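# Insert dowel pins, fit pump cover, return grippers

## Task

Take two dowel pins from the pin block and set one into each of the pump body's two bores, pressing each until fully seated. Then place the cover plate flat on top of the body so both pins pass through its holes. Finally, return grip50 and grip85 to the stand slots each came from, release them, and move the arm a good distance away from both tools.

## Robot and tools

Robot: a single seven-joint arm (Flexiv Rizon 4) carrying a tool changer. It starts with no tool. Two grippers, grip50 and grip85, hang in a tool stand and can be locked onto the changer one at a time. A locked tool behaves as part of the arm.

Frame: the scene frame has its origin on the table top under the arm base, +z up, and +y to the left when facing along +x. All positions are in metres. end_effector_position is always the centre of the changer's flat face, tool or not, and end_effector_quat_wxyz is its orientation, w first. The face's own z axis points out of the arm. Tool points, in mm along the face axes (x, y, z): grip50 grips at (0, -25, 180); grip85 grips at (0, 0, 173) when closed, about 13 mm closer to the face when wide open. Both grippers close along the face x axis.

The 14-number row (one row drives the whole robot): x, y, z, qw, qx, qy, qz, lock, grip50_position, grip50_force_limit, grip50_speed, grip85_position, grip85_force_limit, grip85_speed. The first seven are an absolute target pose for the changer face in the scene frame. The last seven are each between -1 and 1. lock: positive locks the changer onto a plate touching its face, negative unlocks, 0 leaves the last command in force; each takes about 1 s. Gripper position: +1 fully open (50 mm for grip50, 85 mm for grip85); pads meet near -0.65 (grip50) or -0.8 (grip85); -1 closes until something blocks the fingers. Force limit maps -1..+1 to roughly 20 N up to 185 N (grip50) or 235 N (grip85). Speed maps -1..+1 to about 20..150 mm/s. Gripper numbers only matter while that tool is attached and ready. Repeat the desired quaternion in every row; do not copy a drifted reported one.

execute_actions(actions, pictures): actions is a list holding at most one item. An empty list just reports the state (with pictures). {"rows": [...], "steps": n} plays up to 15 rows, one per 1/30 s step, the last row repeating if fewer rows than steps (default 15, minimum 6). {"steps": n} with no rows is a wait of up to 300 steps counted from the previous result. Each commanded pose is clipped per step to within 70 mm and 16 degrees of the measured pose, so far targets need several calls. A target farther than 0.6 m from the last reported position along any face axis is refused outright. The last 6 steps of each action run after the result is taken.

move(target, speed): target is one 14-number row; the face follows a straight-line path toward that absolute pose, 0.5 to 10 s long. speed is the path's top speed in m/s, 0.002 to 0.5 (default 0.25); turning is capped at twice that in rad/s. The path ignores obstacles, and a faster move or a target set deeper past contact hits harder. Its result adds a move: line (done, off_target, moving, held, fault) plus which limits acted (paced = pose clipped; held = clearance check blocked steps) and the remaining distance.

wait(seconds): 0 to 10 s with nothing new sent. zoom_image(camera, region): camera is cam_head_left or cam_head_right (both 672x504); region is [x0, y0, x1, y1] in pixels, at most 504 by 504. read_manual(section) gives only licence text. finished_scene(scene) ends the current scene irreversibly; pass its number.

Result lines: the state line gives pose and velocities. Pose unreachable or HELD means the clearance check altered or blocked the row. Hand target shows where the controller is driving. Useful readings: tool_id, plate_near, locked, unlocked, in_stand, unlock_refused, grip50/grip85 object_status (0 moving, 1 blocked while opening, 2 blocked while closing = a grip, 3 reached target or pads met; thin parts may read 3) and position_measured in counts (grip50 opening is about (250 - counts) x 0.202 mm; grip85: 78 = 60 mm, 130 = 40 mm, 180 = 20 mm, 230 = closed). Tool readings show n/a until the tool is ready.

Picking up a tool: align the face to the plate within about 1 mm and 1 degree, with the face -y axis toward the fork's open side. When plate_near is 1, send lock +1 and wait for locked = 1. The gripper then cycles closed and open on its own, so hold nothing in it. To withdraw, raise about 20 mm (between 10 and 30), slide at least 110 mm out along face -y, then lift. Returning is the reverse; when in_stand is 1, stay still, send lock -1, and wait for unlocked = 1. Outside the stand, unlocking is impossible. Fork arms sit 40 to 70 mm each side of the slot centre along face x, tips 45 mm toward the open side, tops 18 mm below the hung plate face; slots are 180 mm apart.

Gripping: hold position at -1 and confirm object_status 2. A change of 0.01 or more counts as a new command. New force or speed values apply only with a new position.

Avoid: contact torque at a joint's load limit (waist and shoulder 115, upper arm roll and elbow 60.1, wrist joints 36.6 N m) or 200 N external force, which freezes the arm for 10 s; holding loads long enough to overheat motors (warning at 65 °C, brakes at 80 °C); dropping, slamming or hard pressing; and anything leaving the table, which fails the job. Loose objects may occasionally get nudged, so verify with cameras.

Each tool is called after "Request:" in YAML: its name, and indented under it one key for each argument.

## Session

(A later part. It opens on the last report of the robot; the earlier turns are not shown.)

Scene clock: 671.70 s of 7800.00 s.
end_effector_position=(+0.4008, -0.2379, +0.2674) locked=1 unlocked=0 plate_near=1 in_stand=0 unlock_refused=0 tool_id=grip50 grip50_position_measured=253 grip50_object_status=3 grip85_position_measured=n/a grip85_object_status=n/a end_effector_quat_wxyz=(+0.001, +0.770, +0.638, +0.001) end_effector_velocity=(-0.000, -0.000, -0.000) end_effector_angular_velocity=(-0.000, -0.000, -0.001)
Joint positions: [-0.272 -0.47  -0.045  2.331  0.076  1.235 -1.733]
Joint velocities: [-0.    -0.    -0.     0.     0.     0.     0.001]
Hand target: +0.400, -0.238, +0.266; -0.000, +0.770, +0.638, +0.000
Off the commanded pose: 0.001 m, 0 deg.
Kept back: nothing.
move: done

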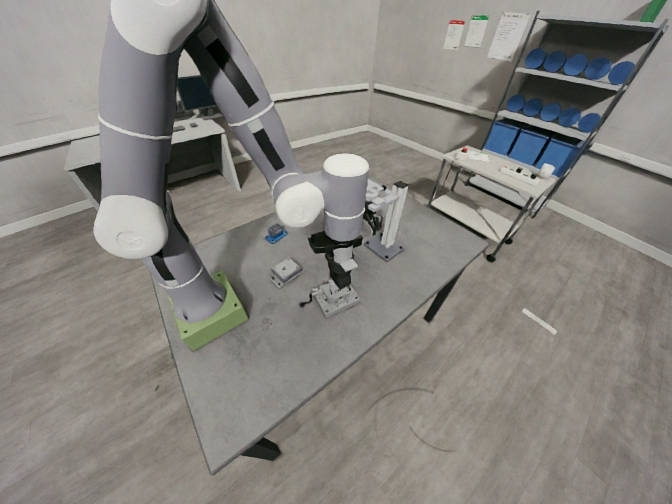

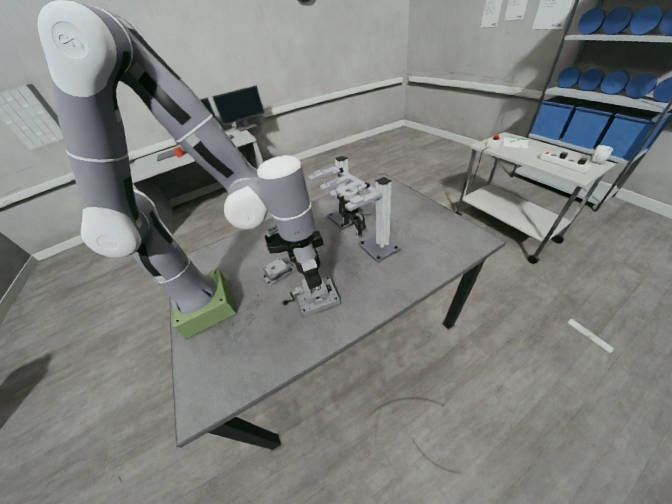

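Sweep lines at other x: 0.3988 then 0.3998.

Request:
move:
  target: [0.3988,-0.2390,0.2688,0,0.770,0.638,0,0,-1,1,0,0,0,0]
  speed: 0.005

Request:
move:
  target: [0.3988,-0.2390,0.2668,0,0.770,0.638,0,0,-1,1,0,0,0,0]
  speed: 0.004

Request:
move:
  target: [0.3995,-0.2350,0.2666,0,0.770,0.638,0,0,-1,1,0,0,0,0]
  speed: 0.002

Request:
move:
  target: [0.3998,-0.2391,0.2695,0,0.770,0.638,0,0,-1,1,0,0,0,0]
  speed: 0.005

Request:
move:
  target: [0.3998,-0.2391,0.2668,0,0.770,0.638,0,0,-1,1,0,0,0,0]
  speed: 0.004

Request:
move:
  target: [0.4005,-0.2351,0.2666,0,0.770,0.638,0,0,-1,1,0,0,0,0]
  speed: 0.002

Scene clock: 672.77 s of 7800.00 s.
end_effector_position=(+0.3989, -0.2390, +0.2688) locked=1 unlocked=0 plate_near=1 in_stand=0 unlock_refused=0 tool_id=grip50 grip50_position_measured=253 grip50_object_status=3 grip85_position_measured=n/a grip85_object_status=n/a end_effector_quat_wxyz=(+0.000, +0.770, +0.638, +0.000) end_effector_velocity=(+0.000, +0.000, +0.000) end_effector_angular_velocity=(+0.000, +0.000, +0.001)
Joint positions: [-0.275 -0.464 -0.046  2.333  0.076  1.229 -1.736]
Joint velocities: [ 0.     0.     0.     0.     0.    -0.    -0.001]
Hand target: +0.399, -0.239, +0.269; +0.000, +0.770, +0.638, -0.000
Off the commanded pose: 0.000 m, 0 deg.
Kept back: nothing.
move: done

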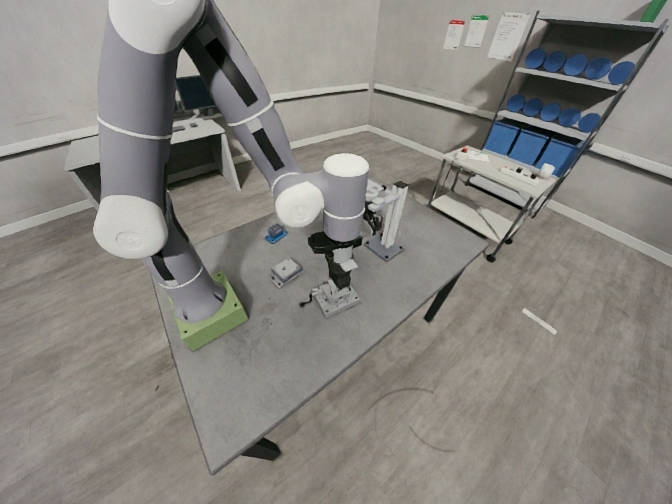

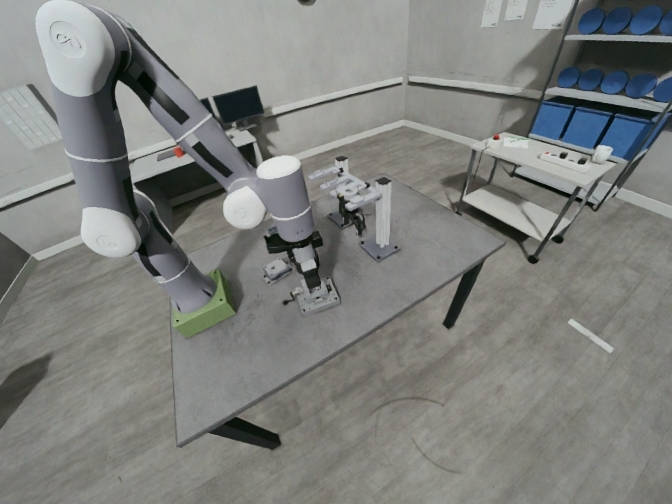

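Scene clock: 673.47 s of 7800.00 s.
end_effector_position=(+0.3992, -0.2390, +0.2676) locked=1 unlocked=0 plate_near=1 in_stand=0 unlock_refused=0 tool_id=grip50 grip50_position_measured=253 grip50_object_status=3 grip85_position_measured=n/a grip85_object_status=n/a end_effector_quat_wxyz=(+0.001, +0.770, +0.638, +0.000) end_effector_velocity=(+0.000, +0.000, +0.000) end_effector_angular_velocity=(-0.000, -0.001, -0.001)
Joint positions: [-0.276 -0.468 -0.045  2.333  0.076  1.233 -1.736]
Joint velocities: [-0.     0.     0.001  0.    -0.     0.     0.001]
Hand target: +0.399, -0.239, +0.267; -0.000, +0.770, +0.638, +0.000
Off the commanded pose: 0.001 m, 0 deg.
Kept back: nothing.
move: done

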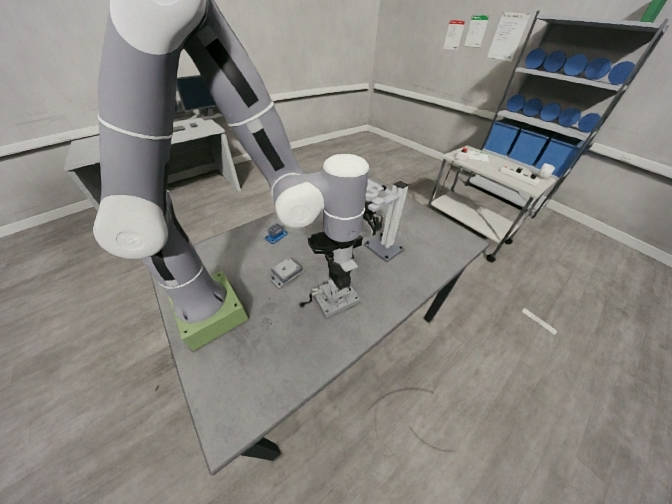

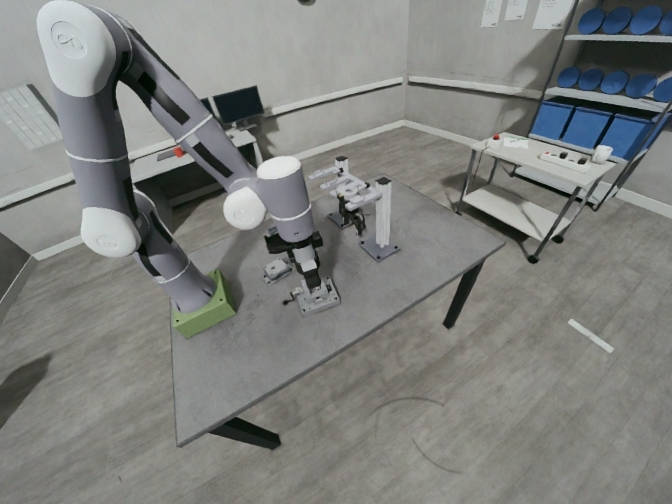

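Scene clock: 675.77 s of 7800.00 s.
end_effector_position=(+0.3997, -0.2366, +0.2676) locked=1 unlocked=0 plate_near=1 in_stand=0 unlock_refused=0 tool_id=grip50 grip50_position_measured=253 grip50_object_status=3 grip85_position_measured=n/a grip85_object_status=n/a end_effector_quat_wxyz=(+0.001, +0.771, +0.637, +0.000) end_effector_velocity=(+0.000, +0.000, +0.000) end_effector_angular_velocity=(-0.000, -0.000, +0.002)
Joint positions: [-0.267 -0.467 -0.047  2.336  0.076  1.237 -1.729]
Joint velocities: [ 0.     0.    -0.    -0.    -0.    -0.    -0.002]
Hand target: +0.399, -0.235, +0.267; -0.000, +0.770, +0.638, -0.000
Off the commanded pose: 0.002 m, 0 deg.
Kept back: nothing.
move: done

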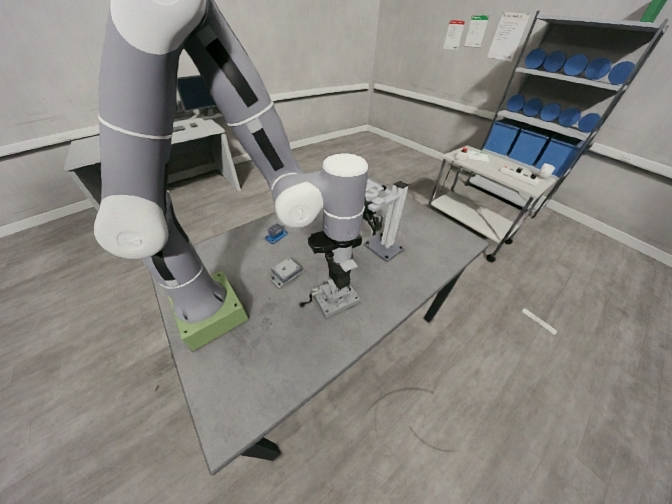

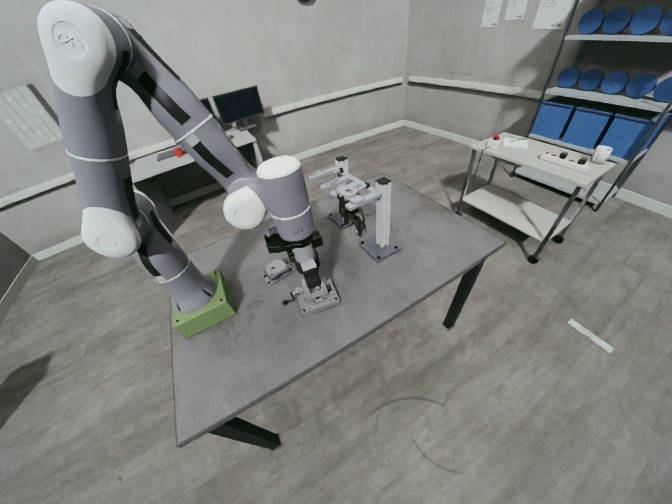

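Scene clock: 676.60 s of 7800.00 s.
end_effector_position=(+0.3998, -0.2391, +0.2694) locked=1 unlocked=0 plate_near=1 in_stand=0 unlock_refused=0 tool_id=grip50 grip50_position_measured=253 grip50_object_status=3 grip85_position_measured=n/a grip85_object_status=n/a end_effector_quat_wxyz=(+0.000, +0.770, +0.638, +0.000) end_effector_velocity=(-0.000, +0.000, -0.000) end_effector_angular_velocity=(+0.000, +0.001, +0.000)
Joint positions: [-0.274 -0.463 -0.047  2.331  0.076  1.225 -1.735]
Joint velocities: [ 0.    -0.001  0.     0.     0.     0.    -0.   ]
Hand target: +0.400, -0.239, +0.270; +0.000, +0.770, +0.638, -0.000
Off the commanded pose: 0.000 m, 0 deg.
Kept back: nothing.
move: done

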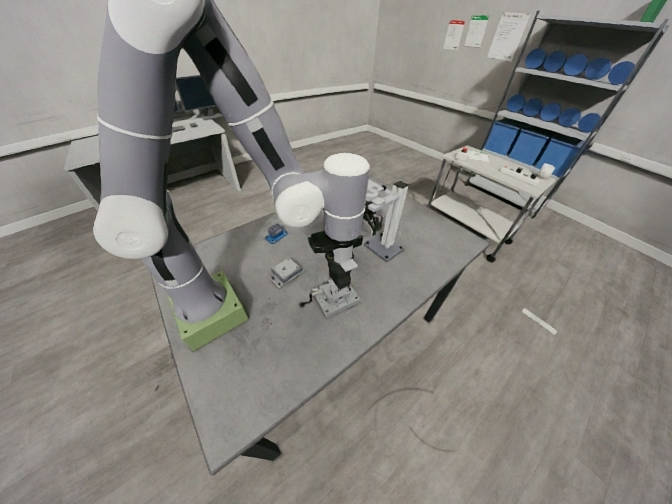

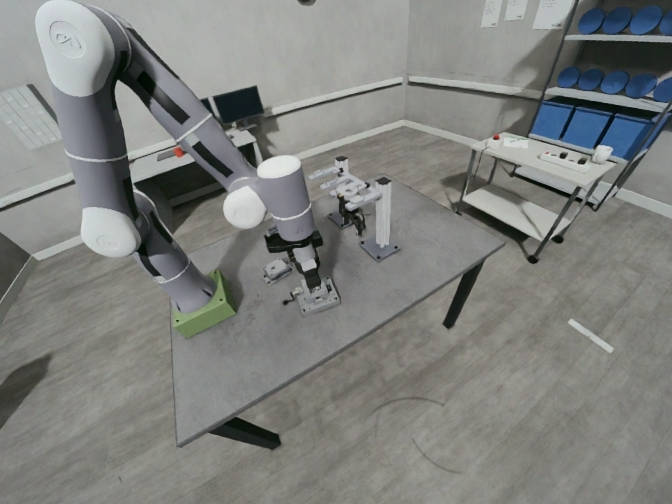

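Scene clock: 677.47 s of 7800.00 s.
end_effector_position=(+0.4002, -0.2393, +0.2676) locked=1 unlocked=0 plate_near=1 in_stand=0 unlock_refused=0 tool_id=grip50 grip50_position_measured=253 grip50_object_status=3 grip85_position_measured=n/a grip85_object_status=n/a end_effector_quat_wxyz=(+0.001, +0.770, +0.638, +0.000) end_effector_velocity=(+0.000, +0.000, -0.000) end_effector_angular_velocity=(+0.000, +0.000, -0.001)
Joint positions: [-0.275 -0.469 -0.045  2.33   0.076  1.232 -1.736]
Joint velocities: [-0.    -0.     0.001 -0.    -0.    -0.     0.001]
Hand target: +0.400, -0.239, +0.267; -0.000, +0.770, +0.638, +0.000
Off the commanded pose: 0.001 m, 0 deg.
Kept back: nothing.
move: done

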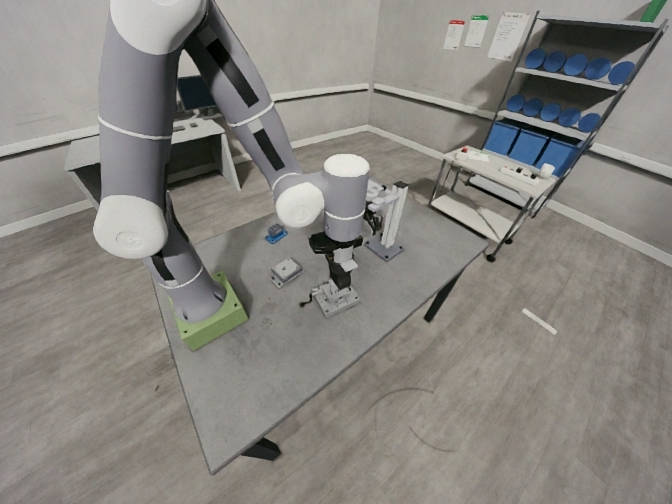

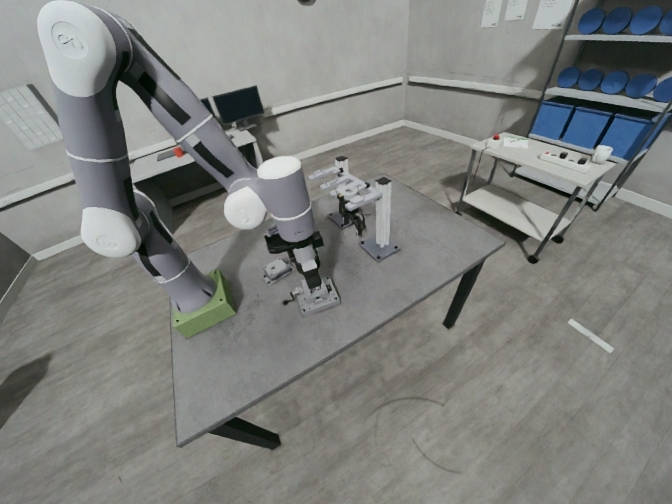

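Scene clock: 679.83 s of 7800.00 s.
end_effector_position=(+0.4009, -0.2365, +0.2676) locked=1 unlocked=0 plate_near=1 in_stand=0 unlock_refused=0 tool_id=grip50 grip50_position_measured=253 grip50_object_status=3 grip85_position_measured=n/a grip85_object_status=n/a end_effector_quat_wxyz=(+0.002, +0.770, +0.638, +0.000) end_effector_velocity=(-0.000, +0.000, -0.000) end_effector_angular_velocity=(+0.000, +0.000, +0.001)
Joint positions: [-0.267 -0.469 -0.047  2.333  0.076  1.236 -1.728]
Joint velocities: [ 0.    -0.    -0.     0.     0.     0.    -0.001]
Hand target: +0.400, -0.235, +0.267; -0.000, +0.770, +0.638, -0.000
Off the commanded pose: 0.002 m, 0 deg.
Kept back: nothing.
move: done

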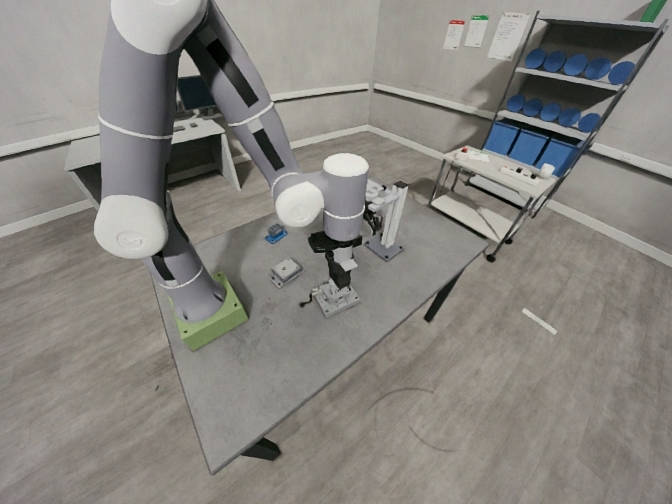

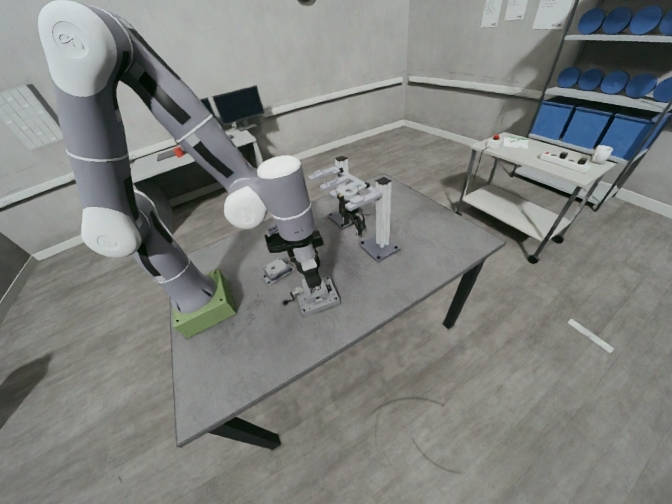

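Request:
move:
  target: [0.3988,-0.2380,0.2690,0,0.770,0.638,0,0,-1,1,0,0,0,0]
  speed: 0.005

Request:
move:
  target: [0.3988,-0.2380,0.2668,0,0.770,0.638,0,0,-1,1,0,0,0,0]
  speed: 0.004

Request:
move:
  target: [0.3995,-0.2342,0.2666,0,0.770,0.638,0,0,-1,1,0,0,0,0]
  speed: 0.002

Request:
move:
  target: [0.3998,-0.2328,0.2666,0,0.770,0.638,0,0,-1,1,0,0,0,0]
  speed: 0.002

Scene clock: 681.00 s of 7800.00 s.
end_effector_position=(+0.3989, -0.2380, +0.2690) locked=1 unlocked=0 plate_near=1 in_stand=0 unlock_refused=0 tool_id=grip50 grip50_position_measured=253 grip50_object_status=3 grip85_position_measured=n/a grip85_object_status=n/a end_effector_quat_wxyz=(+0.000, +0.770, +0.638, +0.000) end_effector_velocity=(+0.000, -0.000, +0.000) end_effector_angular_velocity=(-0.000, -0.001, +0.001)
Joint positions: [-0.273 -0.463 -0.046  2.335  0.076  1.229 -1.734]
Joint velocities: [-0.    -0.    -0.    -0.    -0.001  0.    -0.   ]
Hand target: +0.399, -0.238, +0.269; +0.000, +0.770, +0.638, -0.000
Off the commanded pose: 0.000 m, 0 deg.
Kept back: nothing.
move: done

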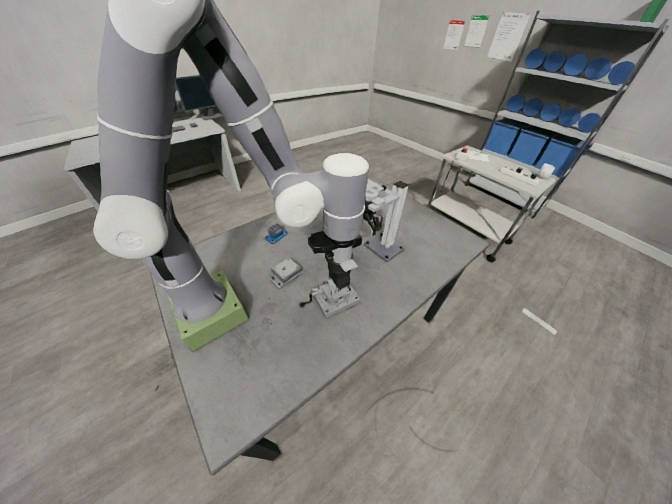

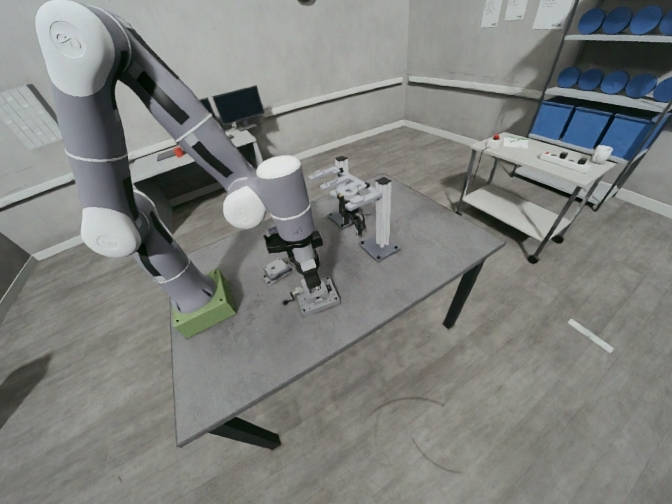

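Scene clock: 681.77 s of 7800.00 s.
end_effector_position=(+0.3992, -0.2382, +0.2676) locked=1 unlocked=0 plate_near=1 in_stand=0 unlock_refused=0 tool_id=grip50 grip50_position_measured=253 grip50_object_status=3 grip85_position_measured=n/a grip85_object_status=n/a end_effector_quat_wxyz=(+0.001, +0.770, +0.638, +0.000) end_effector_velocity=(+0.000, -0.000, +0.000) end_effector_angular_velocity=(-0.000, -0.001, -0.000)
Joint positions: [-0.274 -0.468 -0.045  2.334  0.076  1.234 -1.734]
Joint velocities: [-0.001  0.     0.    -0.    -0.     0.    -0.   ]
Hand target: +0.399, -0.238, +0.267; -0.000, +0.770, +0.638, -0.000
Off the commanded pose: 0.001 m, 0 deg.
Kept back: nothing.
move: done

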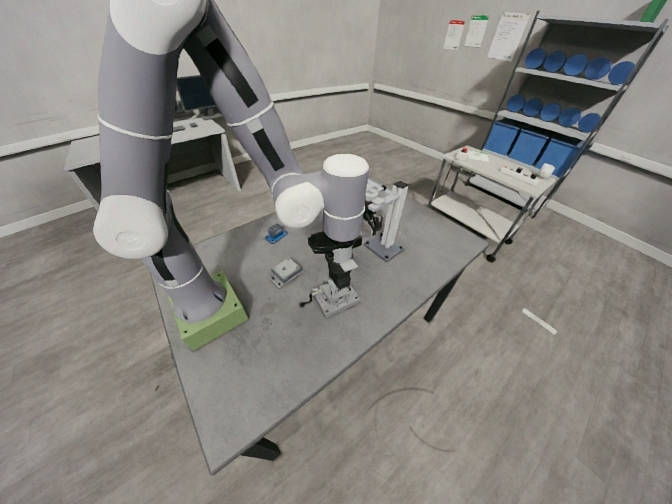

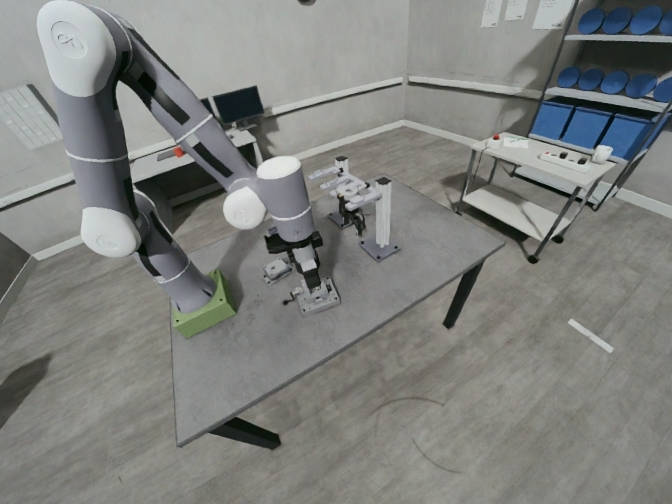

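Scene clock: 684.03 s of 7800.00 s.
end_effector_position=(+0.3999, -0.2355, +0.2676) locked=1 unlocked=0 plate_near=1 in_stand=0 unlock_refused=0 tool_id=grip50 grip50_position_measured=253 grip50_object_status=3 grip85_position_measured=n/a grip85_object_status=n/a end_effector_quat_wxyz=(+0.002, +0.770, +0.638, +0.000) end_effector_velocity=(-0.000, -0.000, +0.000) end_effector_angular_velocity=(-0.000, +0.000, +0.000)
Joint positions: [-0.266 -0.467 -0.046  2.337  0.076  1.238 -1.727]
Joint velocities: [-0.  0. -0. -0.  0. -0. -0.]
Hand target: +0.399, -0.234, +0.267; -0.000, +0.770, +0.638, -0.000
Off the commanded pose: 0.002 m, 0 deg.
Kept back: nothing.
move: done

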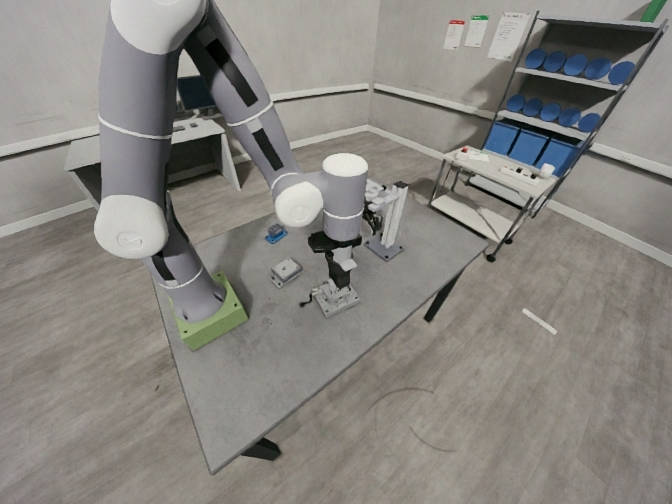

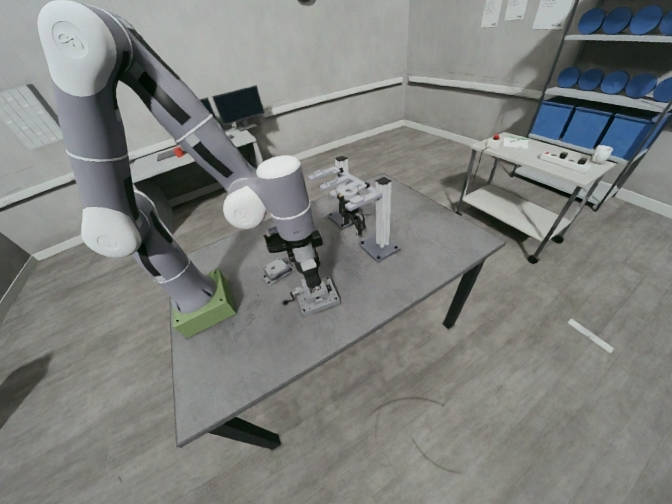

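Scene clock: 685.70 s of 7800.00 s.
end_effector_position=(+0.4003, -0.2340, +0.2675) locked=1 unlocked=0 plate_near=1 in_stand=0 unlock_refused=0 tool_id=grip50 grip50_position_measured=253 grip50_object_status=3 grip85_position_measured=n/a grip85_object_status=n/a end_effector_quat_wxyz=(+0.002, +0.770, +0.638, +0.000) end_effector_velocity=(-0.000, -0.000, +0.000) end_effector_angular_velocity=(-0.000, -0.000, -0.000)
Joint positions: [-0.262 -0.466 -0.046  2.339  0.076  1.239 -1.723]
Joint velocities: [-0.  0. -0.  0. -0.  0.  0.]
Hand target: +0.400, -0.233, +0.267; -0.000, +0.770, +0.638, -0.000
Off the commanded pose: 0.002 m, 0 deg.
Kept back: nothing.
move: done

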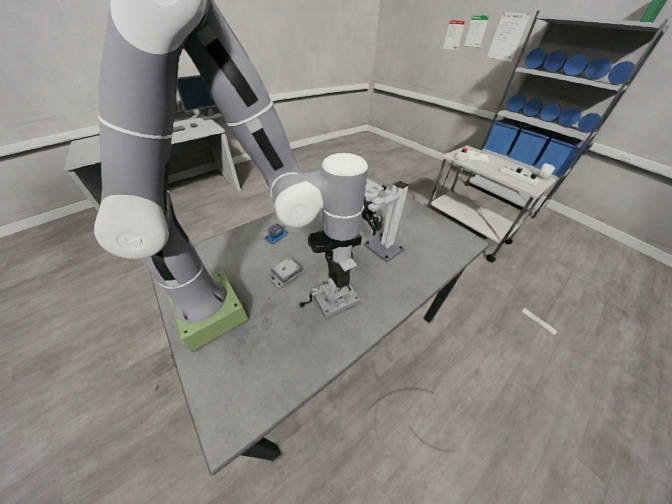

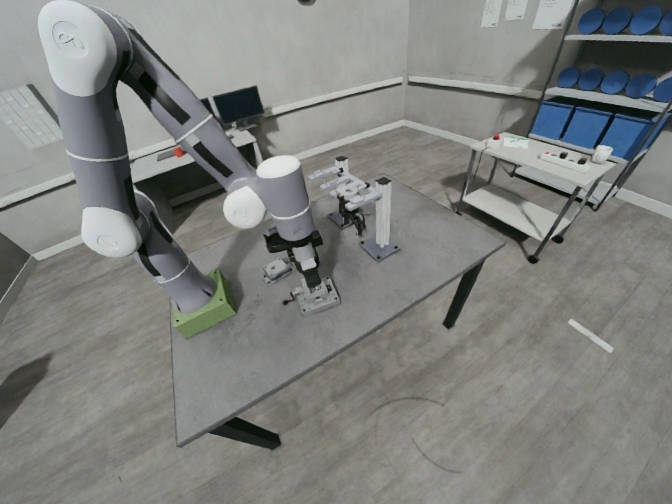

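Request:
move:
  target: [0.3988,-0.2372,0.2690,0,0.770,0.638,0,0,-1,1,0,0,0,0]
  speed: 0.005

Request:
move:
  target: [0.3988,-0.2372,0.2666,0,0.770,0.638,0,0,-1,1,0,0,0,0]
  speed: 0.004

Request:
move:
  target: [0.3984,-0.2395,0.2664,0,0.770,0.638,0,0,-1,1,0,0,0,0]
  speed: 0.002

Request:
move:
  target: [0.3980,-0.2420,0.2664,0,0.770,0.638,0,0,-1,1,0,0,0,0]
  speed: 0.002

Scene clock: 687.20 s of 7800.00 s.
end_effector_position=(+0.3988, -0.2372, +0.2689) locked=1 unlocked=0 plate_near=1 in_stand=0 unlock_refused=0 tool_id=grip50 grip50_position_measured=253 grip50_object_status=3 grip85_position_measured=n/a grip85_object_status=n/a end_effector_quat_wxyz=(+0.000, +0.770, +0.638, -0.000) end_effector_velocity=(-0.000, -0.000, -0.000) end_effector_angular_velocity=(-0.000, +0.001, +0.001)
Joint positions: [-0.271 -0.462 -0.046  2.336  0.076  1.23  -1.732]
Joint velocities: [-0.    -0.001 -0.     0.    -0.     0.    -0.001]
Hand target: +0.399, -0.237, +0.269; +0.000, +0.770, +0.638, -0.000
Off the commanded pose: 0.000 m, 0 deg.
Kept back: nothing.
move: done

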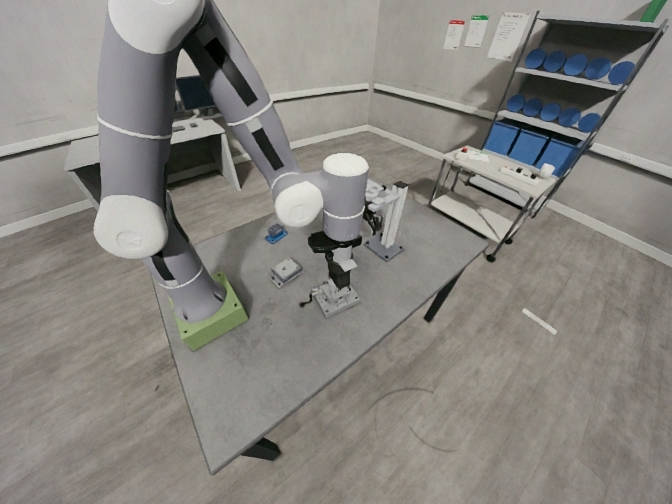

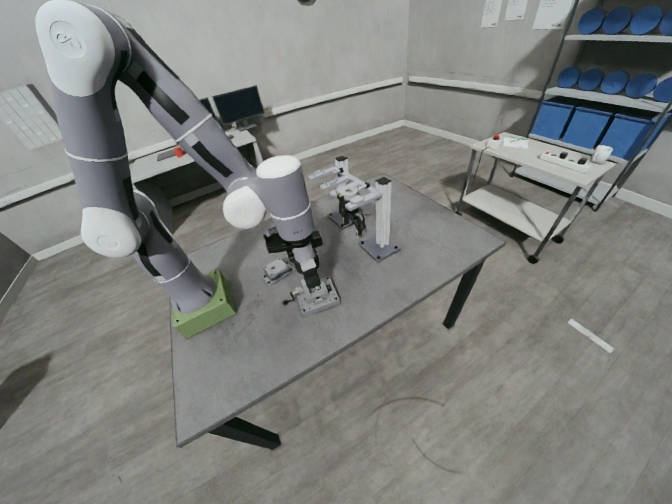

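Scene clock: 688.00 s of 7800.00 s.
end_effector_position=(+0.3993, -0.2374, +0.2675) locked=1 unlocked=0 plate_near=1 in_stand=0 unlock_refused=0 tool_id=grip50 grip50_position_measured=253 grip50_object_status=3 grip85_position_measured=n/a grip85_object_status=n/a end_effector_quat_wxyz=(+0.001, +0.770, +0.638, +0.001) end_effector_velocity=(+0.000, -0.000, +0.000) end_effector_angular_velocity=(-0.000, -0.000, -0.001)
Joint positions: [-0.272 -0.467 -0.044  2.335  0.076  1.236 -1.732]
Joint velocities: [-0.     0.     0.    -0.    -0.     0.     0.001]
Hand target: +0.399, -0.237, +0.267; -0.000, +0.770, +0.638, +0.000
Off the commanded pose: 0.001 m, 0 deg.
Kept back: nothing.
move: done

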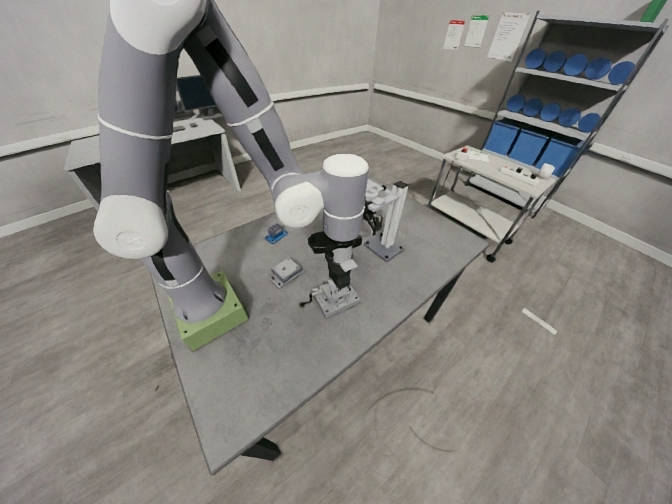

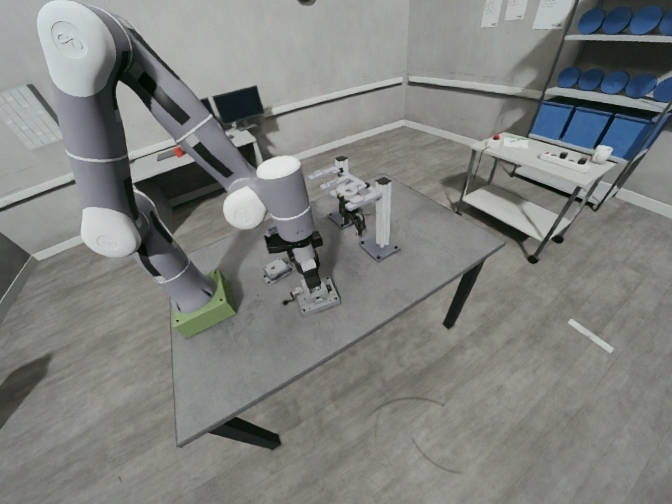

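Scene clock: 689.50 s of 7800.00 s.
end_effector_position=(+0.3993, -0.2390, +0.2675) locked=1 unlocked=0 plate_near=1 in_stand=0 unlock_refused=0 tool_id=grip50 grip50_position_measured=253 grip50_object_status=3 grip85_position_measured=n/a grip85_object_status=n/a end_effector_quat_wxyz=(+0.001, +0.770, +0.638, +0.001) end_effector_velocity=(+0.000, +0.000, -0.000) end_effector_angular_velocity=(+0.000, +0.000, +0.001)
Joint positions: [-0.278 -0.469 -0.043  2.333  0.076  1.235 -1.737]
Joint velocities: [-0.001 -0.     0.001  0.    -0.001 -0.     0.   ]
Hand target: +0.398, -0.239, +0.266; +0.000, +0.770, +0.638, -0.000
Off the commanded pose: 0.002 m, 0 deg.
Kept back: nothing.
move: done

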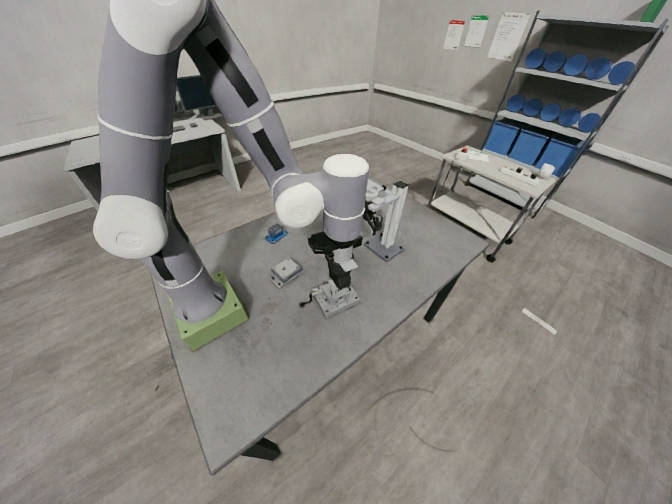

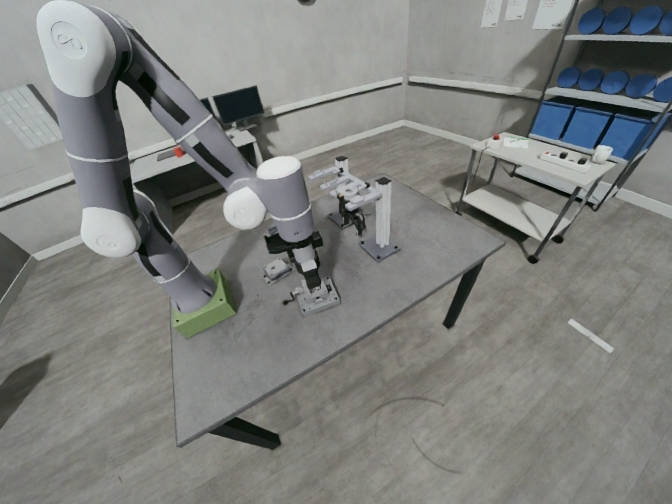

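Scene clock: 691.47 s of 7800.00 s.
end_effector_position=(+0.3994, -0.2406, +0.2676) locked=1 unlocked=0 plate_near=1 in_stand=0 unlock_refused=0 tool_id=grip50 grip50_position_measured=253 grip50_object_status=3 grip85_position_measured=n/a grip85_object_status=n/a end_effector_quat_wxyz=(+0.001, +0.769, +0.639, +0.001) end_effector_velocity=(+0.000, +0.000, -0.000) end_effector_angular_velocity=(+0.000, -0.000, +0.001)
Joint positions: [-0.284 -0.47  -0.04   2.33   0.074  1.234 -1.741]
Joint velocities: [-0.001 -0.     0.001 -0.    -0.001  0.     0.   ]
Hand target: +0.398, -0.242, +0.266; +0.000, +0.770, +0.638, -0.000
Off the commanded pose: 0.002 m, 0 deg.
Kept back: nothing.
move: done

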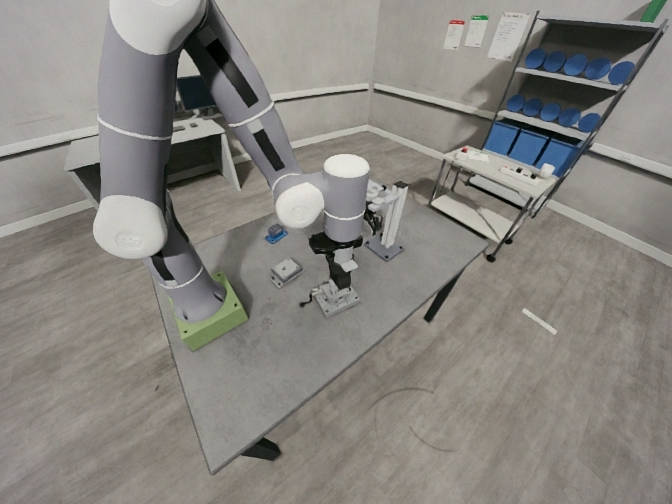

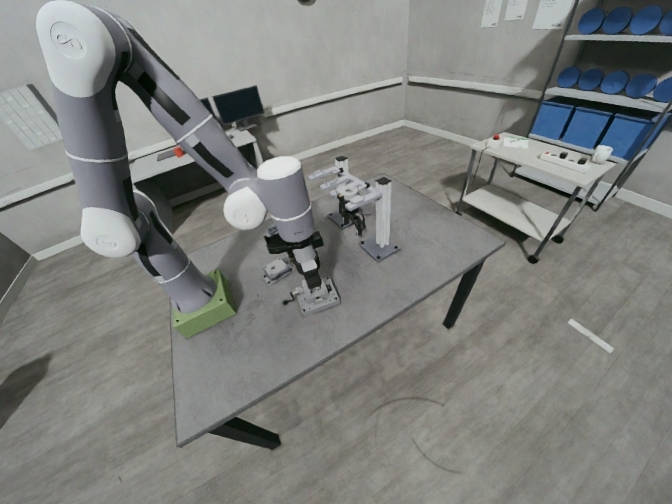

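Request:
move:
  target: [0.3988,-0.2377,0.2664,0,0.770,0.638,0,0,-1,1,0,0,0,0]
  speed: 0.002

Request:
move:
  target: [0.3873,-0.2355,0.2672,0.0235,0.7696,0.6377,0.0195,0,-1,1,0,0,0,0]
  speed: 0.004

Request:
move:
  target: [0.3758,-0.2334,0.2678,0.047,0.7685,0.6368,0.0389,0,-1,1,0,0,0,0]
  speed: 0.004

Scene clock: 693.57 s of 7800.00 s.
end_effector_position=(+0.3996, -0.2387, +0.2675) locked=1 unlocked=0 plate_near=1 in_stand=0 unlock_refused=0 tool_id=grip50 grip50_position_measured=253 grip50_object_status=3 grip85_position_measured=n/a grip85_object_status=n/a end_effector_quat_wxyz=(+0.002, +0.770, +0.638, +0.001) end_effector_velocity=(+0.000, -0.000, +0.000) end_effector_angular_velocity=(-0.000, -0.000, +0.001)
Joint positions: [-0.275 -0.469 -0.044  2.334  0.074  1.237 -1.733]
Joint velocities: [ 0.     0.    -0.     0.    -0.001 -0.     0.   ]
Hand target: +0.399, -0.238, +0.266; -0.000, +0.770, +0.638, +0.000
Off the commanded pose: 0.002 m, 0 deg.
Kept back: nothing.
move: done

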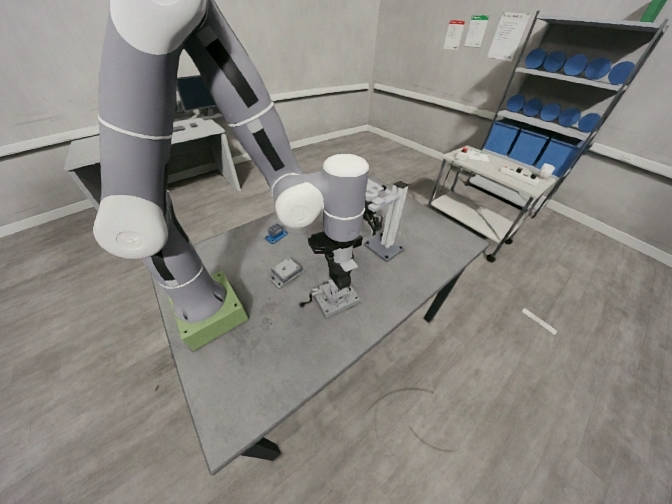

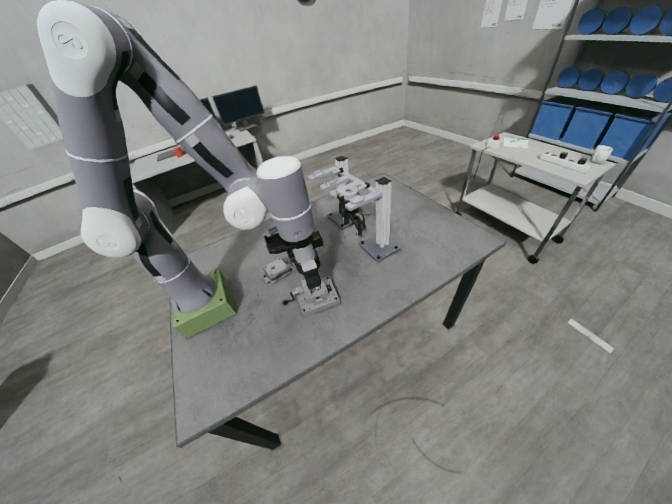

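Scene clock: 700.97 s of 7800.00 s.
end_effector_position=(+0.3881, -0.2366, +0.2685) locked=1 unlocked=0 plate_near=1 in_stand=0 unlock_refused=0 tool_id=grip50 grip50_position_measured=253 grip50_object_status=3 grip85_position_measured=n/a grip85_object_status=n/a end_effector_quat_wxyz=(+0.025, +0.770, +0.637, +0.020) end_effector_velocity=(-0.000, -0.000, -0.000) end_effector_angular_velocity=(+0.000, +0.001, -0.001)
Joint positions: [-0.303 -0.464 -0.017  2.387  0.079  1.347 -1.742]
Joint velocities: [-0. -0.  0.  0.  0. -0. -0.]
Hand target: +0.387, -0.236, +0.267; +0.023, +0.770, +0.638, +0.020
Off the commanded pose: 0.002 m, 0 deg.
Kept back: nothing.
move: done

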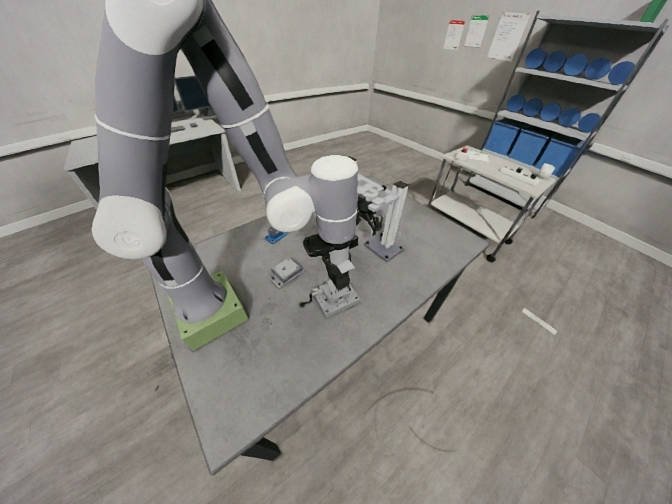

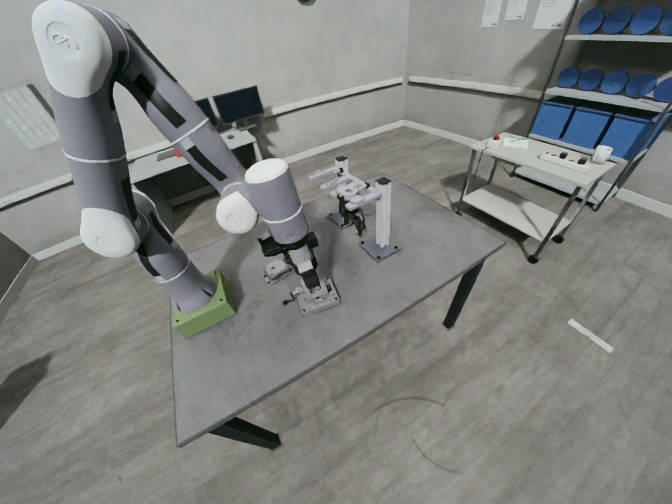

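Scene clock: 708.30 s of 7800.00 s.
end_effector_position=(+0.3765, -0.2344, +0.2691) locked=1 unlocked=0 plate_near=1 in_stand=0 unlock_refused=0 tool_id=grip50 grip50_position_measured=253 grip50_object_status=3 grip85_position_measured=n/a grip85_object_status=n/a end_effector_quat_wxyz=(+0.049, +0.769, +0.636, +0.040) end_effector_velocity=(-0.000, -0.000, -0.000) end_effector_angular_velocity=(-0.000, +0.001, -0.001)
Joint positions: [-0.333 -0.466  0.013  2.435  0.089  1.458 -1.757]
Joint velocities: [-0.    -0.    -0.001  0.     0.001 -0.    -0.001]
Hand target: +0.376, -0.233, +0.268; +0.047, +0.769, +0.637, +0.039
Off the commanded pose: 0.002 m, 0 deg.
Kept back: nothing.
move: done

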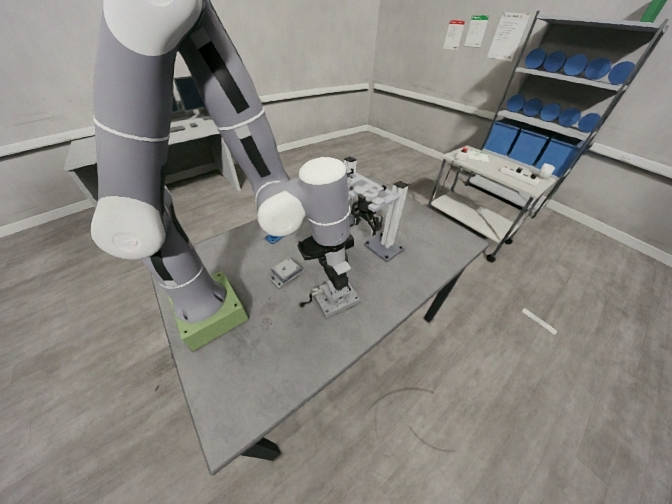

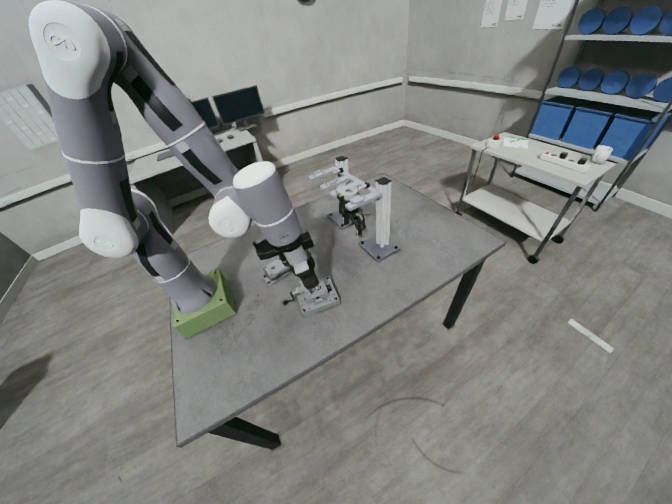

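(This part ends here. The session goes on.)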